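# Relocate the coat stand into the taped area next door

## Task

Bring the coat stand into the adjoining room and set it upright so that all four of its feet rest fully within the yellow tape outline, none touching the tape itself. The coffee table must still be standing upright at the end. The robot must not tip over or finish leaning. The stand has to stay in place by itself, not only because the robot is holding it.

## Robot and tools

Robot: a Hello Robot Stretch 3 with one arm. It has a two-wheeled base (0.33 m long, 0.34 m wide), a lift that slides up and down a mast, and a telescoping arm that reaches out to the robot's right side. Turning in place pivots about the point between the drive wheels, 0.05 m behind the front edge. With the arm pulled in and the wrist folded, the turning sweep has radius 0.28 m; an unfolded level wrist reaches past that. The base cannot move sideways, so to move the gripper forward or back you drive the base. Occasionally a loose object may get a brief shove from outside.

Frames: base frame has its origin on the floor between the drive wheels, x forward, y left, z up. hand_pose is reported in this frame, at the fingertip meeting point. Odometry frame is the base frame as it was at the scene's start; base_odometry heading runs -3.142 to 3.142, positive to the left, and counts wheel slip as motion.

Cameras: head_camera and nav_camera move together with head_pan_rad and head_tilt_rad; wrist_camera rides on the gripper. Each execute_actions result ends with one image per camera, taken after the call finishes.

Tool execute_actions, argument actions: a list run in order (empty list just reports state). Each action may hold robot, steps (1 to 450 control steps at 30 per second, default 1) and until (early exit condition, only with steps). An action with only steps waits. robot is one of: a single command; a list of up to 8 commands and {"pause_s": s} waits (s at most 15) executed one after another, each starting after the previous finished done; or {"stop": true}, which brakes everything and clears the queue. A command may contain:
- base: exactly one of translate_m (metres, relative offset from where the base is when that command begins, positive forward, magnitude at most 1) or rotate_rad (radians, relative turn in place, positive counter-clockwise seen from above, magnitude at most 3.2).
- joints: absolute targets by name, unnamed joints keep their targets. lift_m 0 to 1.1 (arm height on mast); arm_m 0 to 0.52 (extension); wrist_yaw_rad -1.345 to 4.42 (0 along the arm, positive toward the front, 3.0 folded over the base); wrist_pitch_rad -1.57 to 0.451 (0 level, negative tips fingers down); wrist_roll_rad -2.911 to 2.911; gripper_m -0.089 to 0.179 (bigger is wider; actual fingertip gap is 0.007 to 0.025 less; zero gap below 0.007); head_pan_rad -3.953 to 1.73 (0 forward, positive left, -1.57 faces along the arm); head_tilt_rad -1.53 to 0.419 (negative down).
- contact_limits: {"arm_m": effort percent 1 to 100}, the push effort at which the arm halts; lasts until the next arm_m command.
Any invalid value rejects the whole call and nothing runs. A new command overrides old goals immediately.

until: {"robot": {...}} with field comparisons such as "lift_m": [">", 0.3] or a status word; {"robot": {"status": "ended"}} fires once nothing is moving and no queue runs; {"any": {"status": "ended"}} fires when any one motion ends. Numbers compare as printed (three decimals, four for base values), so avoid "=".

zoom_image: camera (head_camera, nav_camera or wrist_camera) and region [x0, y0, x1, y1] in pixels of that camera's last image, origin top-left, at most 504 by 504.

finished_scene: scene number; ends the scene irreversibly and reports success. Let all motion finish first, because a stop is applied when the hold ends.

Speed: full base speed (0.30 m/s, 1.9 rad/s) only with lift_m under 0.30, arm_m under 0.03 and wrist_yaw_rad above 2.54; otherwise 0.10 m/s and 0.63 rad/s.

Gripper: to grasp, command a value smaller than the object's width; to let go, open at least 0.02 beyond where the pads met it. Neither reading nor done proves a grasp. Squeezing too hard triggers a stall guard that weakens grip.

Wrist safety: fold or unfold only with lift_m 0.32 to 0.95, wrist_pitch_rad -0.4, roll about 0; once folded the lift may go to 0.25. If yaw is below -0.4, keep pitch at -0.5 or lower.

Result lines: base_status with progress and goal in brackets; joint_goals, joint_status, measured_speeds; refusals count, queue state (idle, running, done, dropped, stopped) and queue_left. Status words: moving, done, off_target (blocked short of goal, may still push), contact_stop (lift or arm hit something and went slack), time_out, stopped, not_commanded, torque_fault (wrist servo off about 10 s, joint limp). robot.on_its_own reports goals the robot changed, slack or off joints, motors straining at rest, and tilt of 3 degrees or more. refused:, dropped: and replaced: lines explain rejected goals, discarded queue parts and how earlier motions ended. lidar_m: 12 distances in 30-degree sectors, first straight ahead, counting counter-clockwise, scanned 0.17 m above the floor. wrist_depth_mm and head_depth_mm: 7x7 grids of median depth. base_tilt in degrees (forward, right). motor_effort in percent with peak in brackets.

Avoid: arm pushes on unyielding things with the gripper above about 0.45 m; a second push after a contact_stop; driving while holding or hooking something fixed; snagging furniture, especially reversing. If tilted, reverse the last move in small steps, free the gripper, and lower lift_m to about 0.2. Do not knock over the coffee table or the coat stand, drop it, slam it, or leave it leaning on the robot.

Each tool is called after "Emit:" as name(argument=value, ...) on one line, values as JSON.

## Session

Emit:
execute_actions(actions=[{"robot":{"joints":{"head_tilt_rad":-0.7,"lift_m":0.27}},"steps":450,"until":{"robot":{"status":"ended"}}}])

Scene clock: 1.27 s.
robot.base_odometry: x=+0.000 y=+0.000 heading=+0.000 (m, m, rad; robot's odometry frame)
robot.turned_by_wheels: +0.000 (rad since the last result)
robot.turned_by_imu: +0.000 (rad since the last result)
robot.base_tilt: forward=+1.9 right=-0.1 (deg)
robot.lidar_m: 1.17 0.77 0.70 0.71 0.88 0.86 0.86 1.07 1.57 1.62 1.82 1.67
robot.head_depth_mm: 1430 1576 1756 1910 1640 1396 1215 / 1476 1638 1831 1974 1632 1397 1212 / 1531 1717 1917 1973 1627 1392 1214 / 1521 1702 1917 1968 1631 1384 1212 / 1267 1391 1566 1752 1629 1379 1209 / 1083 1175 1287 1415 1535 1391 1207 / 941 1012 1096 1193 1300 1337 1202
robot.base_status: not_commanded
robot.joint_positions: lift_m=+0.271 arm_m=+0.000 wrist_yaw_rad=+2.856 wrist_pitch_rad=-0.481 wrist_roll_rad=+0.010 gripper_m=+0.037 head_pan_rad=+0.000 head_tilt_rad=-0.691
robot.joint_goals: lift_m=+0.270 arm_m=+0.000 wrist_yaw_rad=+2.856 wrist_pitch_rad=-0.481 wrist_roll_rad=+0.010 gripper_m=+0.037 head_pan_rad=+0.000 head_tilt_rad=-0.700
robot.joint_status: lift_m=done arm_m=not_commanded wrist_yaw_rad=not_commanded wrist_pitch_rad=not_commanded wrist_roll_rad=not_commanded gripper_m=not_commanded head_pan_rad=not_commanded head_tilt_rad=done
robot.measured_speeds: translate_m=+0.000 rotate_rad=+0.000 lift_m=+0.000 arm_m=+0.000 wrist_yaw_rad=+0.000 wrist_pitch_rad=+0.000 wrist_roll_rad=+0.000 head_pan_rad=+0.000 head_tilt_rad=+0.000
robot: refusals=0 queue=done queue_left=0
robot.motor_effort: left_wheel=+0(0) right_wheel=+0(0) lift_m=+12(21) arm_m=-1(1) wrist_yaw_rad=+0(1) wrist_pitch_rad=+5(5) wrist_roll_rad=+0(0) gripper_m=+0(0) head_pan_rad=+1(0) head_tilt_rad=-6(52) (%)
robot.hand_pose: x=+0.0396 y=+0.0623 z=+0.2693 quat_wxyz=(+0.265, +0.707, +0.068, +0.652) (m; robot's base frame)
robot.wrist_depth_mm: - 731 702 686 662 644 608 / - 788 766 748 723 696 664 / 748 820 815 766 771 748 724 / 626 - 643 648 655 657 664 / 532 - 543 533 539 556 544 / 460 - - 460 482 465 473 / - - - 402 391 404 409
pictures: head_camera (sideways: a quarter turn clockwise sets it upright), nav_camera (sideways: a quarter turn counterclockwise sets it upright), wrist_camera
Images, in order (width x height): head_camera 896x504, nav_camera 672x504, wrist_camera 644x364.

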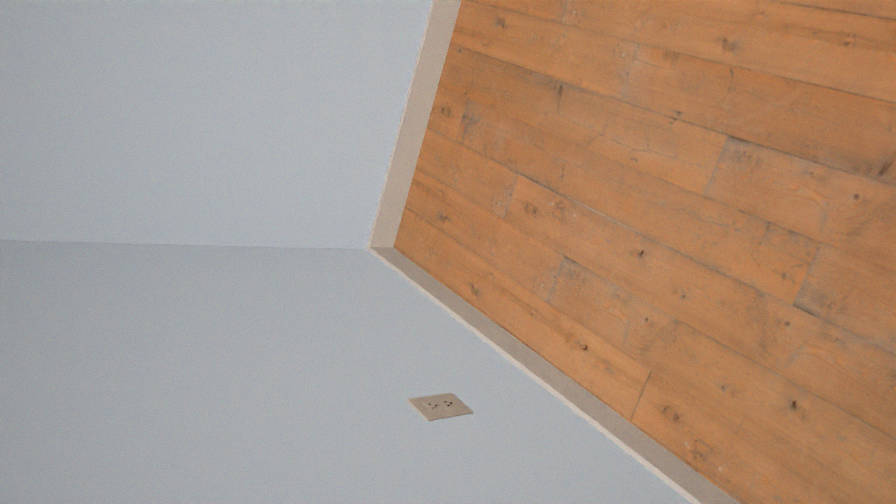

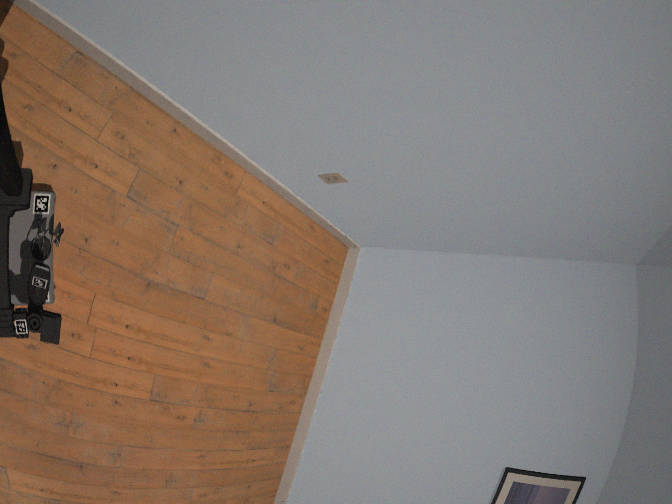

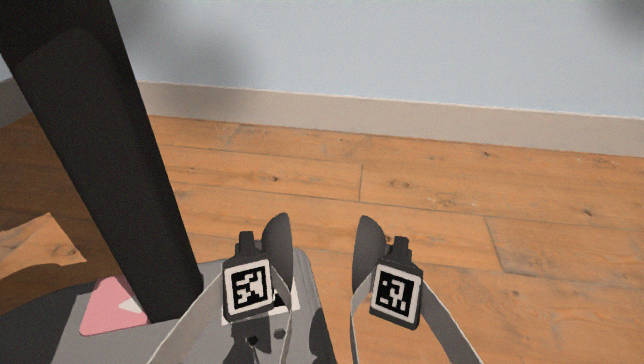

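Emit:
execute_actions(actions=[{"robot":{"base":{"rotate_rad":-1.95}},"steps":450,"until":{"robot":{"status":"ended"}}}])

Scene clock: 5.00 s.
robot.base_odometry: x=+0.000 y=+0.000 heading=-1.950 (m, m, rad; robot's odometry frame)
robot.turned_by_wheels: -1.950 (rad since the last result)
robot.turned_by_imu: -1.938 (rad since the last result)
robot.base_tilt: forward=+1.9 right=-0.1 (deg)
robot.lidar_m: 1.57 2.37 1.74 1.67 0.99 0.73 0.70 0.73 0.89 0.86 0.89 1.22
robot.head_depth_mm: 2681 2927 2541 1985 1634 1398 1215 / 2707 2978 2508 1984 1645 1386 1208 / 2723 3005 2521 1965 1641 1388 1209 / 2730 3016 2495 1968 1626 1386 1210 / 2681 2974 2473 1956 1624 1388 1207 / 2753 3033 2463 1953 1624 1383 1207 / 2750 3009 2473 1965 1616 1378 1206
robot.base_status: done (rotate_rad -1.9499 of -1.9500)
robot.joint_positions: lift_m=+0.271 arm_m=+0.000 wrist_yaw_rad=+2.856 wrist_pitch_rad=-0.481 wrist_roll_rad=+0.010 gripper_m=+0.037 head_pan_rad=+0.000 head_tilt_rad=-0.692
robot.joint_goals: lift_m=+0.270 arm_m=+0.000 wrist_yaw_rad=+2.856 wrist_pitch_rad=-0.481 wrist_roll_rad=+0.010 gripper_m=+0.037 head_pan_rad=+0.000 head_tilt_rad=-0.700
robot.joint_status: lift_m=done arm_m=not_commanded wrist_yaw_rad=not_commanded wrist_pitch_rad=not_commanded wrist_roll_rad=not_commanded gripper_m=not_commanded head_pan_rad=not_commanded head_tilt_rad=done
robot.measured_speeds: translate_m=+0.000 rotate_rad=+0.000 lift_m=+0.000 arm_m=+0.000 wrist_yaw_rad=+0.000 wrist_pitch_rad=+0.000 wrist_roll_rad=+0.000 head_pan_rad=+0.000 head_tilt_rad=+0.000
robot: refusals=0 queue=done queue_left=0
robot.motor_effort: left_wheel=+1(8) right_wheel=-3(7) lift_m=+12(12) arm_m=-1(1) wrist_yaw_rad=+0(1) wrist_pitch_rad=+5(5) wrist_roll_rad=+0(0) gripper_m=+0(0) head_pan_rad=+0(0) head_tilt_rad=-6(6) (%)
robot.hand_pose: x=+0.0396 y=+0.0623 z=+0.2693 quat_wxyz=(+0.265, +0.707, +0.068, +0.652) (m; robot's base frame)
robot.wrist_depth_mm: - - - - - - - / - - - - - - - / 761 815 799 827 825 818 839 / 626 - 639 640 659 653 659 / 521 - 553 532 535 549 546 / 466 - - 467 473 466 469 / - - - 407 396 404 405
pictures: head_camera (sideways: a quarter turn clockwise sets it upright), nav_camera (sideways: a quarter turn counterclockwise sets it upright), wrist_camera
Images, in order (width x height): head_camera 896x504, nav_camera 672x504, wrist_camera 644x364.

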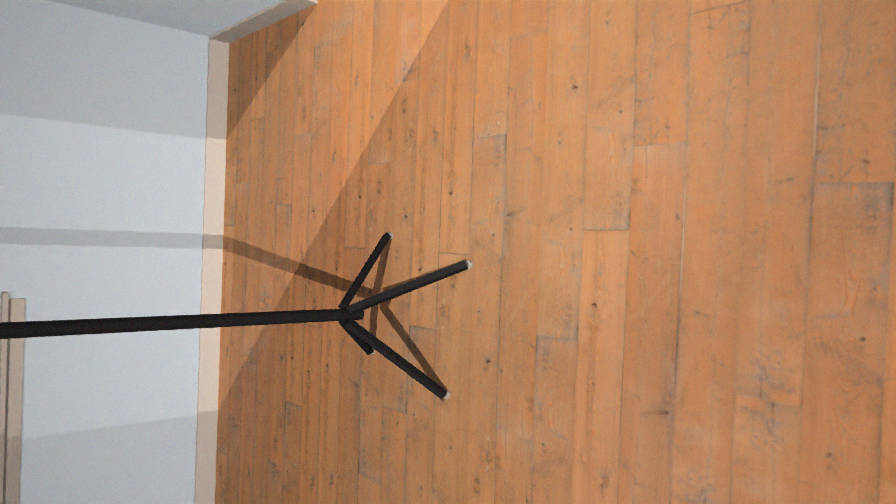

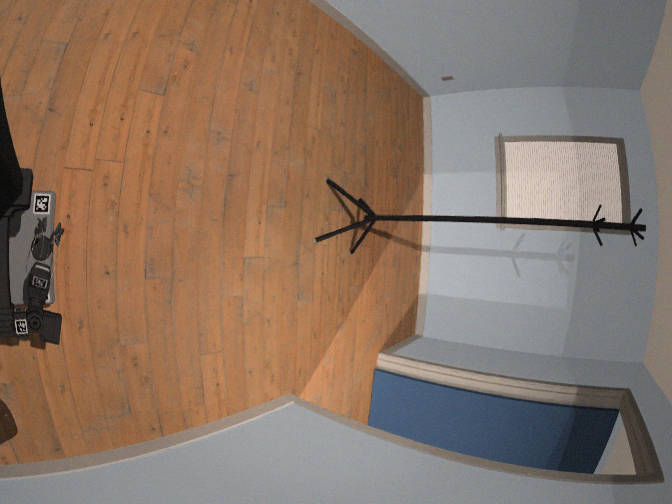

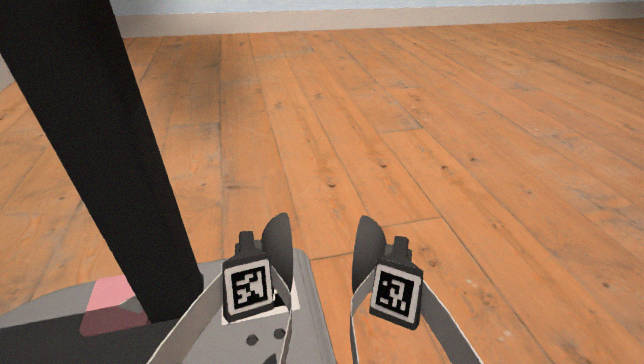

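Emit:
execute_actions(actions=[{"robot":[{"base":{"rotate_rad":-0.29},"joints":{"head_pan_rad":-2.9,"head_tilt_rad":-0.7}},{"base":{"translate_m":1}},{"base":{"translate_m":0.53}},{"base":{"rotate_rad":1.83}},{"joints":{"lift_m":0.33,"wrist_pitch_rad":-0.4}},{"joints":{"wrist_yaw_rad":1.57,"arm_m":0.055,"gripper_m":0.15}},{"joints":{"wrist_pitch_rad":0,"lift_m":0.23}}],"steps":450,"until":{"robot":{"status":"ended"}}},{"steps":300,"until":{"robot":{"status":"ended"}}}])

Scene clock: 23.30 s.
robot.base_odometry: x=-0.949 y=-1.200 heading=-0.410 (m, m, rad; robot's odometry frame)
robot.turned_by_wheels: +1.540 (rad since the last result)
robot.turned_by_imu: +1.529 (rad since the last result)
robot.base_tilt: forward=+1.9 right=-0.1 (deg)
robot.lidar_m: 0.57 2.17 2.26 1.83 0.62 0.46 2.67 1.12 0.93 1.51 1.65 0.59
robot.head_depth_mm: 2281 2532 2517 1990 1643 1395 919 / 2320 2600 2502 1977 1641 1389 1216 / 2390 2657 2503 1975 1623 1386 1209 / 2442 2775 2480 1969 1627 1388 1208 / 2497 2825 2479 1964 1623 1386 1206 / 2483 1721 1802 1855 1620 1383 1205 / 1300 1371 1474 1573 1572 1382 1202
robot.base_status: done (rotate_rad +1.8299 of +1.8300)
robot.joint_positions: lift_m=+0.231 arm_m=+0.055 wrist_yaw_rad=+1.572 wrist_pitch_rad=-0.022 wrist_roll_rad=+0.010 gripper_m=+0.150 head_pan_rad=-2.893 head_tilt_rad=-0.692
robot.joint_goals: lift_m=+0.230 arm_m=+0.055 wrist_yaw_rad=+1.570 wrist_pitch_rad=+0.000 wrist_roll_rad=+0.010 gripper_m=+0.150 head_pan_rad=-2.900 head_tilt_rad=-0.700
robot.joint_status: lift_m=done arm_m=done wrist_yaw_rad=done wrist_pitch_rad=done wrist_roll_rad=not_commanded gripper_m=done head_pan_rad=done head_tilt_rad=done
robot.measured_speeds: translate_m=+0.000 rotate_rad=+0.000 lift_m=+0.000 arm_m=+0.000 wrist_yaw_rad=+0.000 wrist_pitch_rad=+0.000 wrist_roll_rad=+0.000 head_pan_rad=+0.000 head_tilt_rad=+0.000
robot: refusals=0 queue=done queue_left=0
robot.motor_effort: left_wheel=-1(8) right_wheel=+3(9) lift_m=+12(34) arm_m=+4(7) wrist_yaw_rad=-1(3) wrist_pitch_rad=+9(9) wrist_roll_rad=+0(0) gripper_m=+1(82) head_pan_rad=-3(44) head_tilt_rad=-6(6) (%)
robot.hand_pose: x=+0.2343 y=-0.1994 z=+0.3395 quat_wxyz=(+0.503, +0.508, -0.496, +0.492) (m; robot's base frame)
robot.wrist_depth_mm: - - - - - - - / - - - - - - - / - - - - - - - / - - - - - - - / - - - 645 - - - / 753 - 739 743 773 - 842 / 590 582 573 603 596 612 631
pictures: head_camera (sideways: a quarter turn clockwise sets it upright), nav_camera (sideways: a quarter turn counterclockwise sets it upright), wrist_camera
Images, in order (width x height): head_camera 896x504, nav_camera 672x504, wrist_camera 644x364.

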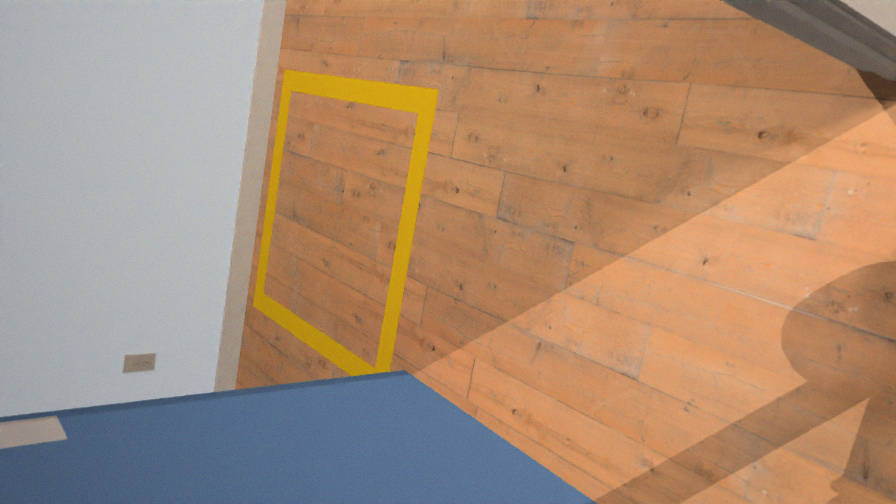

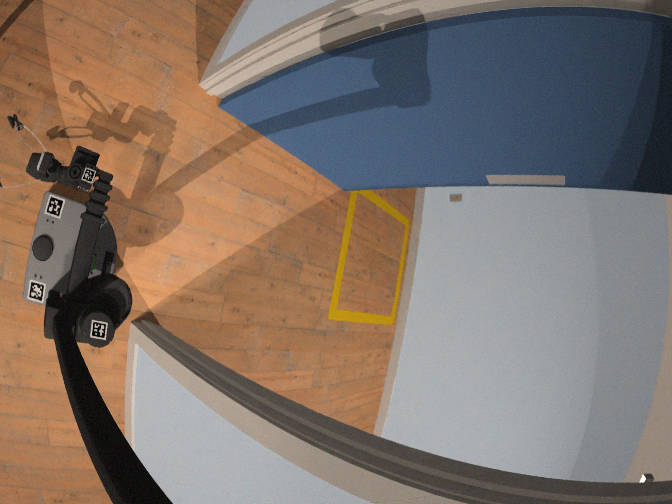

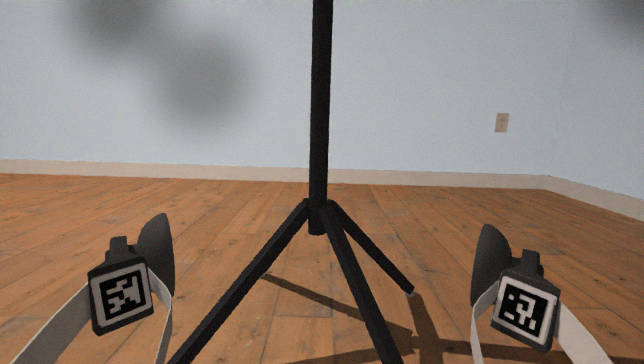

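Emit:
execute_actions(actions=[{"robot":{"base":{"translate_m":0.41},"joints":{"arm_m":0.045,"head_pan_rad":-1.0,"head_tilt_rad":-1.3}},"steps":450,"until":{"robot":{"status":"ended"}}}])

Scene clock: 29.07 s.
robot.base_odometry: x=-0.573 y=-1.364 heading=-0.410 (m, m, rad; robot's odometry frame)
robot.turned_by_wheels: +0.000 (rad since the last result)
robot.turned_by_imu: -0.001 (rad since the last result)
robot.base_tilt: forward=+1.9 right=-0.1 (deg)
robot.lidar_m: 1.70 1.75 2.28 2.18 1.21 0.86 0.85 1.18 1.17 1.59 0.27 0.17
robot.head_depth_mm: 1536 1455 1387 1316 1249 1195 1143 / 1537 1454 1389 1316 - - - / 1547 1451 1387 1311 - - - / 1542 1459 1384 1317 1257 - - / 1544 1452 1382 1150 1240 1200 1145 / 1540 407 1363 1318 1255 1195 1145 / 302 1439 1384 1310 1258 1197 1143
robot.base_status: done (translate_m +0.4100 of +0.4100)
robot.joint_positions: lift_m=+0.231 arm_m=+0.045 wrist_yaw_rad=+1.572 wrist_pitch_rad=-0.022 wrist_roll_rad=+0.010 gripper_m=+0.150 head_pan_rad=-1.007 head_tilt_rad=-1.284
robot.joint_goals: lift_m=+0.230 arm_m=+0.045 wrist_yaw_rad=+1.570 wrist_pitch_rad=+0.000 wrist_roll_rad=+0.010 gripper_m=+0.150 head_pan_rad=-1.000 head_tilt_rad=-1.300
robot.joint_status: lift_m=done arm_m=done wrist_yaw_rad=done wrist_pitch_rad=done wrist_roll_rad=not_commanded gripper_m=done head_pan_rad=done head_tilt_rad=done
robot.measured_speeds: translate_m=+0.000 rotate_rad=+0.000 lift_m=+0.000 arm_m=+0.000 wrist_yaw_rad=+0.000 wrist_pitch_rad=+0.000 wrist_roll_rad=+0.000 head_pan_rad=+0.000 head_tilt_rad=+0.000
robot: refusals=0 queue=done queue_left=0
robot.motor_effort: left_wheel=-2(3) right_wheel=+2(5) lift_m=+12(12) arm_m=-6(8) wrist_yaw_rad=-2(2) wrist_pitch_rad=+8(8) wrist_roll_rad=+0(0) gripper_m=+0(0) head_pan_rad=+3(44) head_tilt_rad=-10(52) (%)
robot.hand_pose: x=+0.2343 y=-0.1901 z=+0.3395 quat_wxyz=(+0.503, +0.508, -0.496, +0.492) (m; robot's base frame)
robot.wrist_depth_mm: - - - 132 - - - / - - - 135 - - - / - - - 140 - - - / - - - 144 - - - / - - - 149 - - - / 768 - 770 155 845 - 827 / 591 605 595 162 628 598 633
pictures: head_camera (sideways: a quarter turn clockwise sets it upright), nav_camera (sideways: a quarter turn counterclockwise sets it upright), wrist_camera
Images, in order (width x height): head_camera 896x504, nav_camera 672x504, wrist_camera 644x364.

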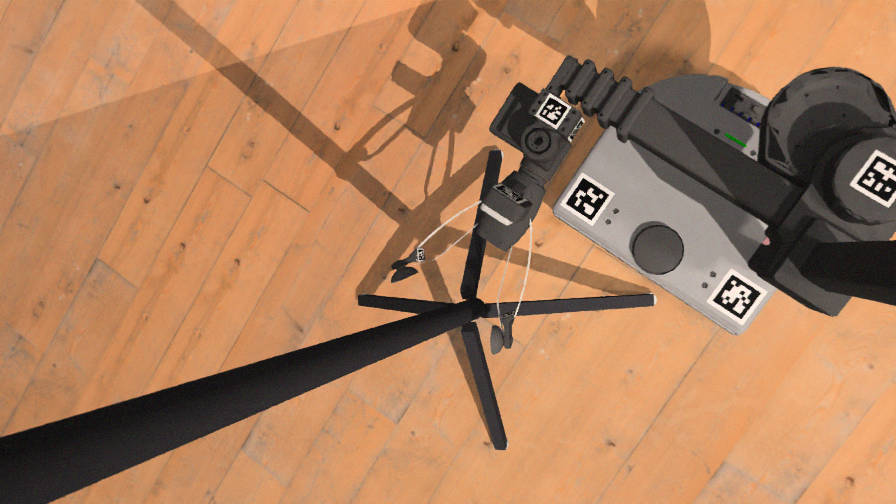

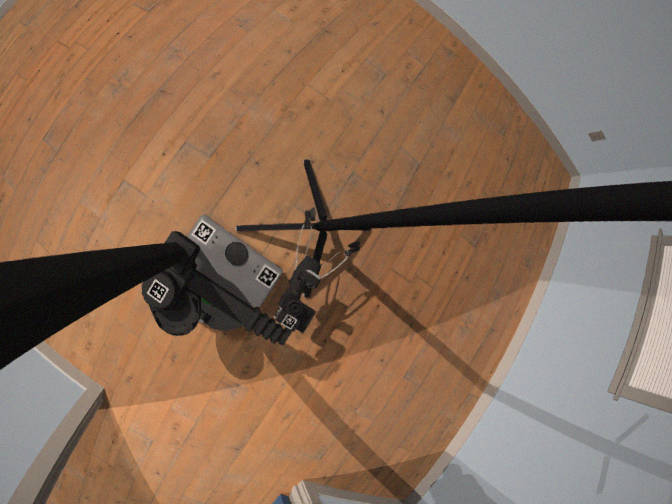

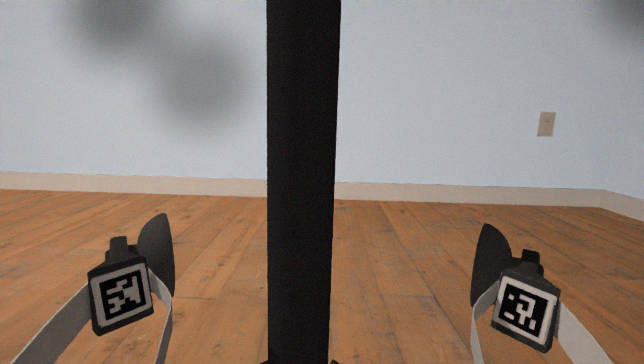

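Emit:
execute_actions(actions=[{"robot":[{"base":{"rotate_rad":0.12},"joints":{"arm_m":0.06,"head_pan_rad":-2.0}},{"base":{"translate_m":0.012}},{"joints":{"gripper_m":-0.04}},{"base":{"translate_m":-0.65}}],"steps":450,"until":{"robot":{"status":"ended"}}}])

Scene clock: 45.83 s.
robot.base_odometry: x=-1.184 y=-1.181 heading=-0.290 (m, m, rad; robot's odometry frame)
robot.turned_by_wheels: +0.120 (rad since the last result)
robot.turned_by_imu: +0.118 (rad since the last result)
robot.base_tilt: forward=+1.9 right=+0.0 (deg)
robot.lidar_m: 2.33 2.49 2.28 0.57 0.35 2.48 2.44 0.90 0.77 1.21 0.27 0.16
robot.head_depth_mm: 1009 1348 1375 1309 1259 - 990 / 973 1283 1381 1316 1268 - 1130 / 975 1243 1379 1310 - - 1145 / 965 1259 1376 1326 - 1182 1147 / 1431 1455 1378 1320 1245 1193 1143 / 1536 1457 1385 1315 1234 1196 1147 / 1539 1454 1382 1311 1230 1189 1144
robot.base_status: done (translate_m -0.6500 of -0.6500)
robot.joint_positions: lift_m=+0.230 arm_m=+0.060 wrist_yaw_rad=+1.591 wrist_pitch_rad=-0.021 wrist_roll_rad=+0.009 gripper_m=-0.018 head_pan_rad=-1.996 head_tilt_rad=-1.286
robot.joint_goals: lift_m=+0.230 arm_m=+0.060 wrist_yaw_rad=+1.570 wrist_pitch_rad=+0.000 wrist_roll_rad=+0.009 gripper_m=-0.019 head_pan_rad=-2.000 head_tilt_rad=-1.300
robot.joint_status: lift_m=done arm_m=done wrist_yaw_rad=done wrist_pitch_rad=done wrist_roll_rad=not_commanded gripper_m=done head_pan_rad=done head_tilt_rad=done
robot.measured_speeds: translate_m=+0.000 rotate_rad=+0.000 lift_m=+0.000 arm_m=+0.000 wrist_yaw_rad=+0.000 wrist_pitch_rad=+0.000 wrist_roll_rad=+0.000 head_pan_rad=+0.000 head_tilt_rad=+0.000
robot: refusals=0 queue=done queue_left=0
robot.on_its_own: gripper_m is held at -0.019, not at your -0.040, by its stall guard, which is not easing now; wrist_yaw_rad is at rest, and its effort (-24) is outside its rest range (-12 to +12)
robot.motor_effort: left_wheel=+1(12) right_wheel=+0(35) lift_m=+16(16) arm_m=+3(8) wrist_yaw_rad=-24(47) wrist_pitch_rad=+8(12) wrist_roll_rad=+0(1) gripper_m=-20(100) head_pan_rad=-2(43) head_tilt_rad=-10(11) (%)
robot.hand_pose: x=+0.2343 y=-0.1997 z=+0.3397 quat_wxyz=(+0.498, +0.512, -0.492, +0.497) (m; robot's base frame)
robot.wrist_depth_mm: - - - 104 - - - / - - - 107 - - - / - - - 111 - - - / - - - 114 - - - / - - - 118 - - - / 751 786 845 122 835 803 824 / 590 593 598 126 610 613 646
pictures: head_camera (sideways: a quarter turn clockwise sets it upright), nav_camera (sideways: a quarter turn counterclockwise sets it upright), wrist_camera
Images, in order (width x height): head_camera 896x504, nav_camera 672x504, wrist_camera 644x364.

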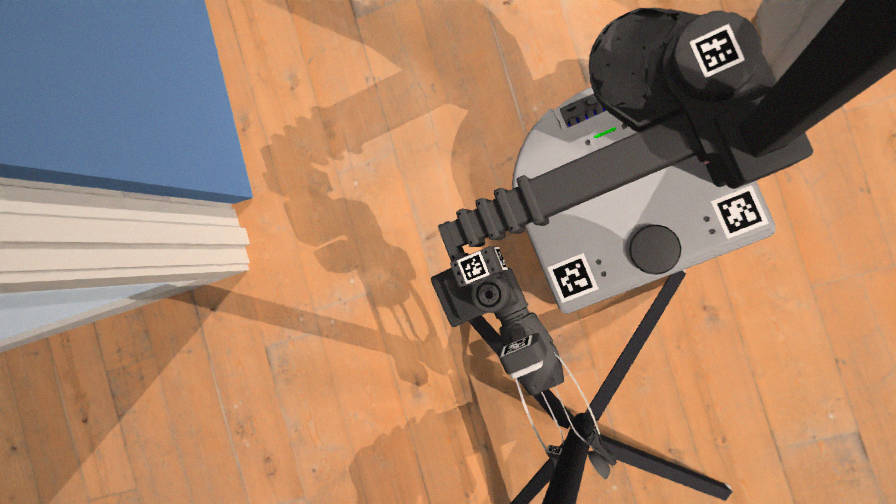

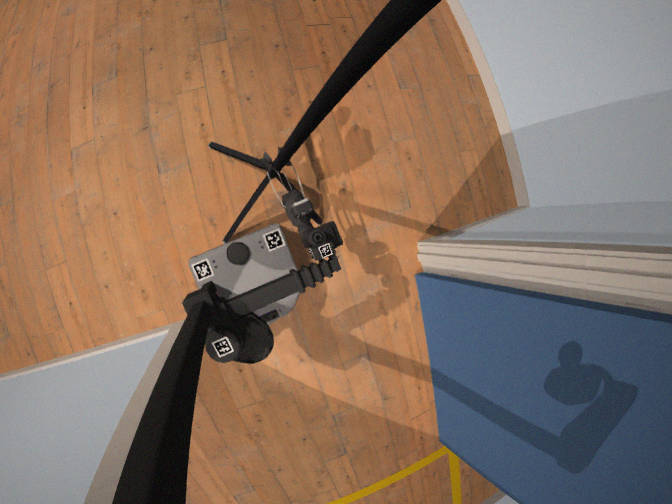

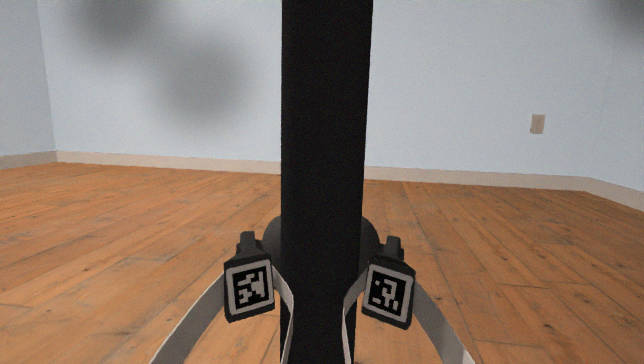

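Emit:
execute_actions(actions=[{"robot":{"base":{"translate_m":-1},"joints":{"wrist_yaw_rad":1.585}},"steps":450,"until":{"robot":{"status":"ended"}}}])

Scene clock: 57.03 s.
robot.base_odometry: x=-2.143 y=-0.896 heading=-0.290 (m, m, rad; robot's odometry frame)
robot.turned_by_wheels: +0.000 (rad since the last result)
robot.turned_by_imu: +0.000 (rad since the last result)
robot.base_tilt: forward=+2.0 right=-0.1 (deg)
robot.lidar_m: 3.33 0.77 1.08 1.72 1.83 1.47 1.44 1.54 0.59 0.59 0.24 0.18
robot.head_depth_mm: 1537 1455 1375 1312 1259 - 1159 / 1503 1454 1382 1313 1267 - 1130 / 764 995 1360 1313 - - 1141 / 741 949 1339 1333 - 1186 1146 / 713 909 1248 1320 1245 1188 1144 / 689 872 1187 1311 1234 1197 1149 / 669 835 1124 1315 1227 1196 1146
robot.base_status: done (translate_m -0.9999 of -1.0000)
robot.joint_positions: lift_m=+0.230 arm_m=+0.060 wrist_yaw_rad=+1.575 wrist_pitch_rad=-0.019 wrist_roll_rad=+0.009 gripper_m=-0.018 head_pan_rad=-1.996 head_tilt_rad=-1.286
robot.joint_goals: lift_m=+0.230 arm_m=+0.060 wrist_yaw_rad=+1.585 wrist_pitch_rad=+0.000 wrist_roll_rad=+0.009 gripper_m=-0.019 head_pan_rad=-2.000 head_tilt_rad=-1.300
robot.joint_status: lift_m=done arm_m=done wrist_yaw_rad=done wrist_pitch_rad=done wrist_roll_rad=not_commanded gripper_m=done head_pan_rad=done head_tilt_rad=done
robot.measured_speeds: translate_m=+0.000 rotate_rad=+0.000 lift_m=+0.000 arm_m=+0.000 wrist_yaw_rad=+0.000 wrist_pitch_rad=+0.000 wrist_roll_rad=+0.000 head_pan_rad=+0.000 head_tilt_rad=+0.000
robot: refusals=0 queue=done queue_left=0
robot.on_its_own: gripper_m is held at -0.019, not at your -0.040, by its stall guard, which is not easing now
robot.motor_effort: left_wheel=+0(3) right_wheel=-14(26) lift_m=+16(16) arm_m=+2(3) wrist_yaw_rad=+12(23) wrist_pitch_rad=+7(8) wrist_roll_rad=+0(0) gripper_m=-20(20) head_pan_rad=-2(2) head_tilt_rad=-9(10) (%)
robot.hand_pose: x=+0.2344 y=-0.2037 z=+0.3401 quat_wxyz=(+0.502, +0.508, -0.496, +0.494) (m; robot's base frame)
robot.wrist_depth_mm: 622 - - 105 - - - / 627 - - 108 - - - / 643 - - 111 - - - / 671 - - 115 - - - / 702 952 - 118 - - 642 / 699 733 841 122 905 819 613 / 593 598 604 126 602 632 568
pictures: head_camera (sideways: a quarter turn clockwise sets it upright), nav_camera (sideways: a quarter turn counterclockwise sets it upright), wrist_camera
Images, in order (width x height): head_camera 896x504, nav_camera 672x504, wrist_camera 644x364.

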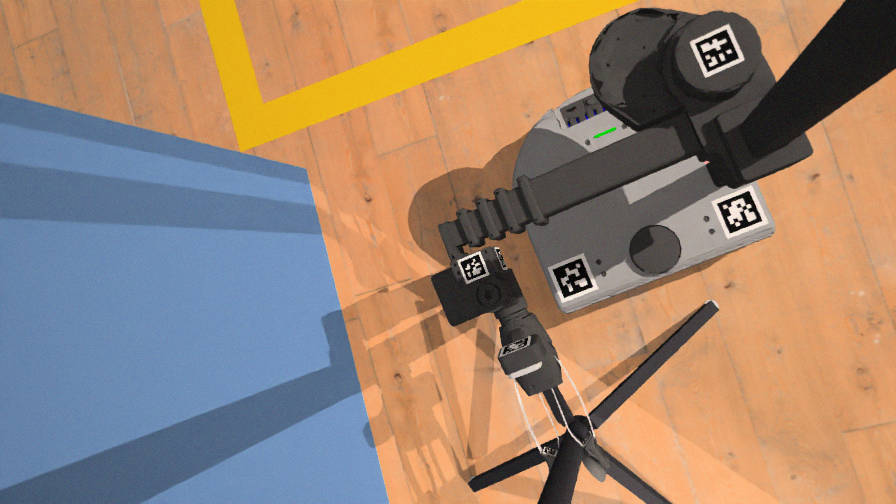

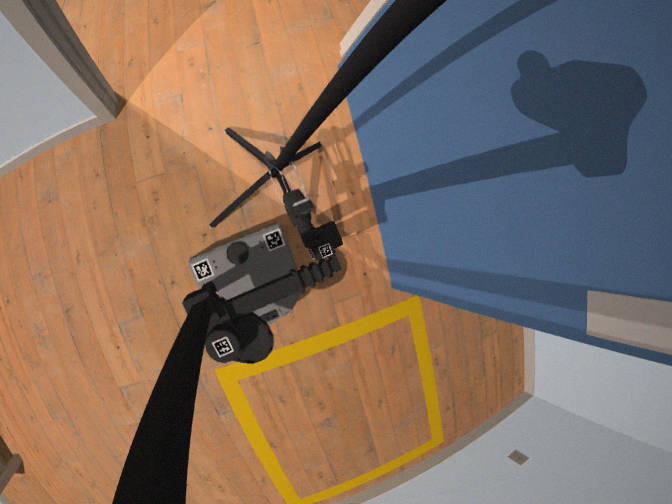

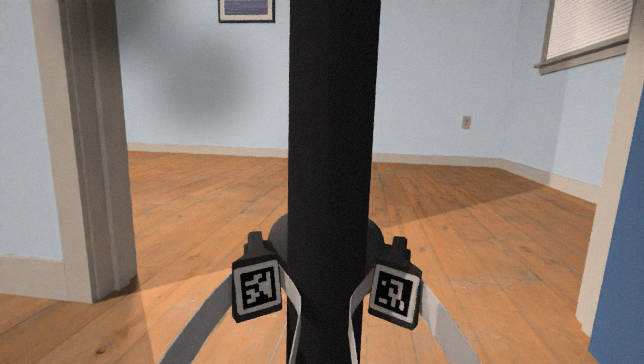

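Emit:
execute_actions(actions=[{"robot":[{"base":{"rotate_rad":-0.07},"joints":{"head_pan_rad":-0.8}},{"base":{"translate_m":-1}},{"base":{"translate_m":-0.11}},{"joints":{"gripper_m":0.12}}],"steps":450,"until":{"robot":{"status":"ended"}}},{"steps":200,"until":{"robot":{"status":"ended"}}}])

Scene clock: 74.87 s.
robot.base_odometry: x=-3.182 y=-0.506 heading=-0.359 (m, m, rad; robot's odometry frame)
robot.turned_by_wheels: -0.070 (rad since the last result)
robot.turned_by_imu: -0.071 (rad since the last result)
robot.base_tilt: forward=+2.0 right=-0.1 (deg)
robot.lidar_m: 1.84 1.88 1.79 1.18 0.46 0.34 0.33 0.35 0.48 1.41 0.26 0.16
robot.head_depth_mm: 1539 1463 1381 1313 1256 1193 885 / 1529 1449 1378 1310 1242 - 1034 / 1538 1450 1378 1320 1260 - - / 307 398 628 1287 1247 - - / 1254 1438 1382 1316 1249 1199 1150 / 1414 1455 1382 1316 1250 1197 1149 / 1526 1455 1381 1316 1253 1202 1144
robot.base_status: done (translate_m -0.1100 of -0.1100)
robot.joint_positions: lift_m=+0.230 arm_m=+0.060 wrist_yaw_rad=+1.587 wrist_pitch_rad=-0.020 wrist_roll_rad=+0.009 gripper_m=+0.120 head_pan_rad=-0.804 head_tilt_rad=-1.287
robot.joint_goals: lift_m=+0.230 arm_m=+0.060 wrist_yaw_rad=+1.585 wrist_pitch_rad=+0.000 wrist_roll_rad=+0.009 gripper_m=+0.120 head_pan_rad=-0.800 head_tilt_rad=-1.300
robot.joint_status: lift_m=done arm_m=done wrist_yaw_rad=done wrist_pitch_rad=done wrist_roll_rad=not_commanded gripper_m=done head_pan_rad=done head_tilt_rad=done
robot.measured_speeds: translate_m=+0.000 rotate_rad=+0.000 lift_m=+0.000 arm_m=+0.000 wrist_yaw_rad=+0.000 wrist_pitch_rad=+0.000 wrist_roll_rad=+0.000 head_pan_rad=+0.000 head_tilt_rad=+0.000
robot: refusals=0 queue=done queue_left=0
robot.motor_effort: left_wheel=+1(14) right_wheel=-3(28) lift_m=+16(16) arm_m=+2(2) wrist_yaw_rad=-2(36) wrist_pitch_rad=+8(9) wrist_roll_rad=+1(1) gripper_m=+0(80) head_pan_rad=+1(44) head_tilt_rad=-9(9) (%)
robot.hand_pose: x=+0.2343 y=-0.2007 z=+0.3399 quat_wxyz=(+0.499, +0.511, -0.493, +0.497) (m; robot's base frame)
robot.wrist_depth_mm: - - - 104 - 753 - / - - - 108 - 743 - / - - - 111 - 722 - / - - - 115 - 789 - / - - - 119 - 820 - / 757 801 805 122 824 795 825 / 600 572 604 127 615 594 644
pictures: head_camera (sideways: a quarter turn clockwise sets it upright), nav_camera (sideways: a quarter turn counterclockwise sets it upright), wrist_camera
Images, in order (width x height): head_camera 896x504, nav_camera 672x504, wrist_camera 644x364.

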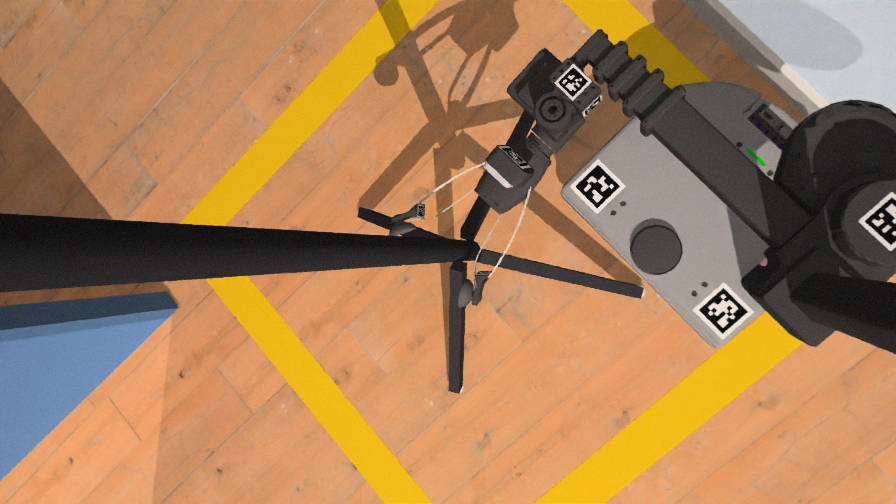

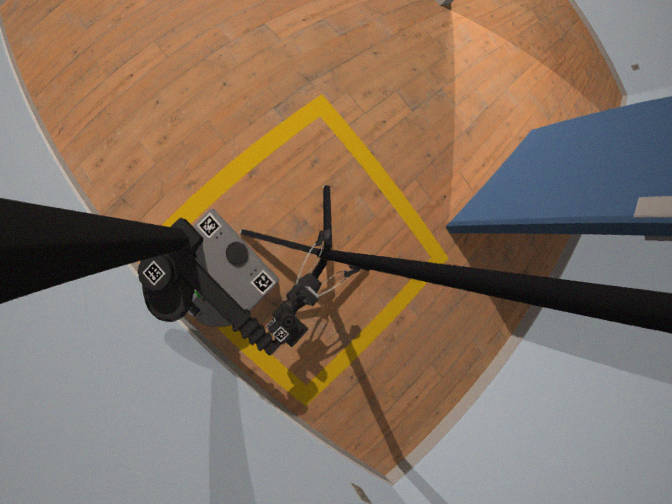

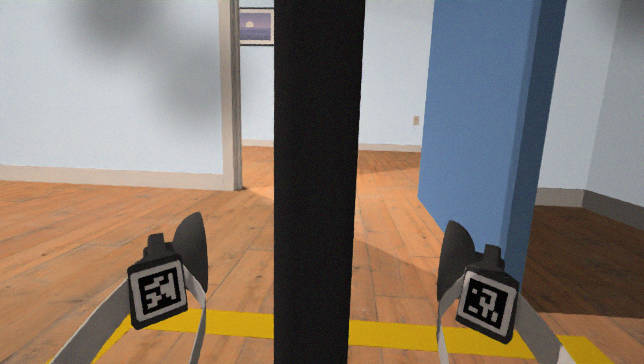

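Emit:
finished_scene(scene=2)

The scene is finished: the task was done.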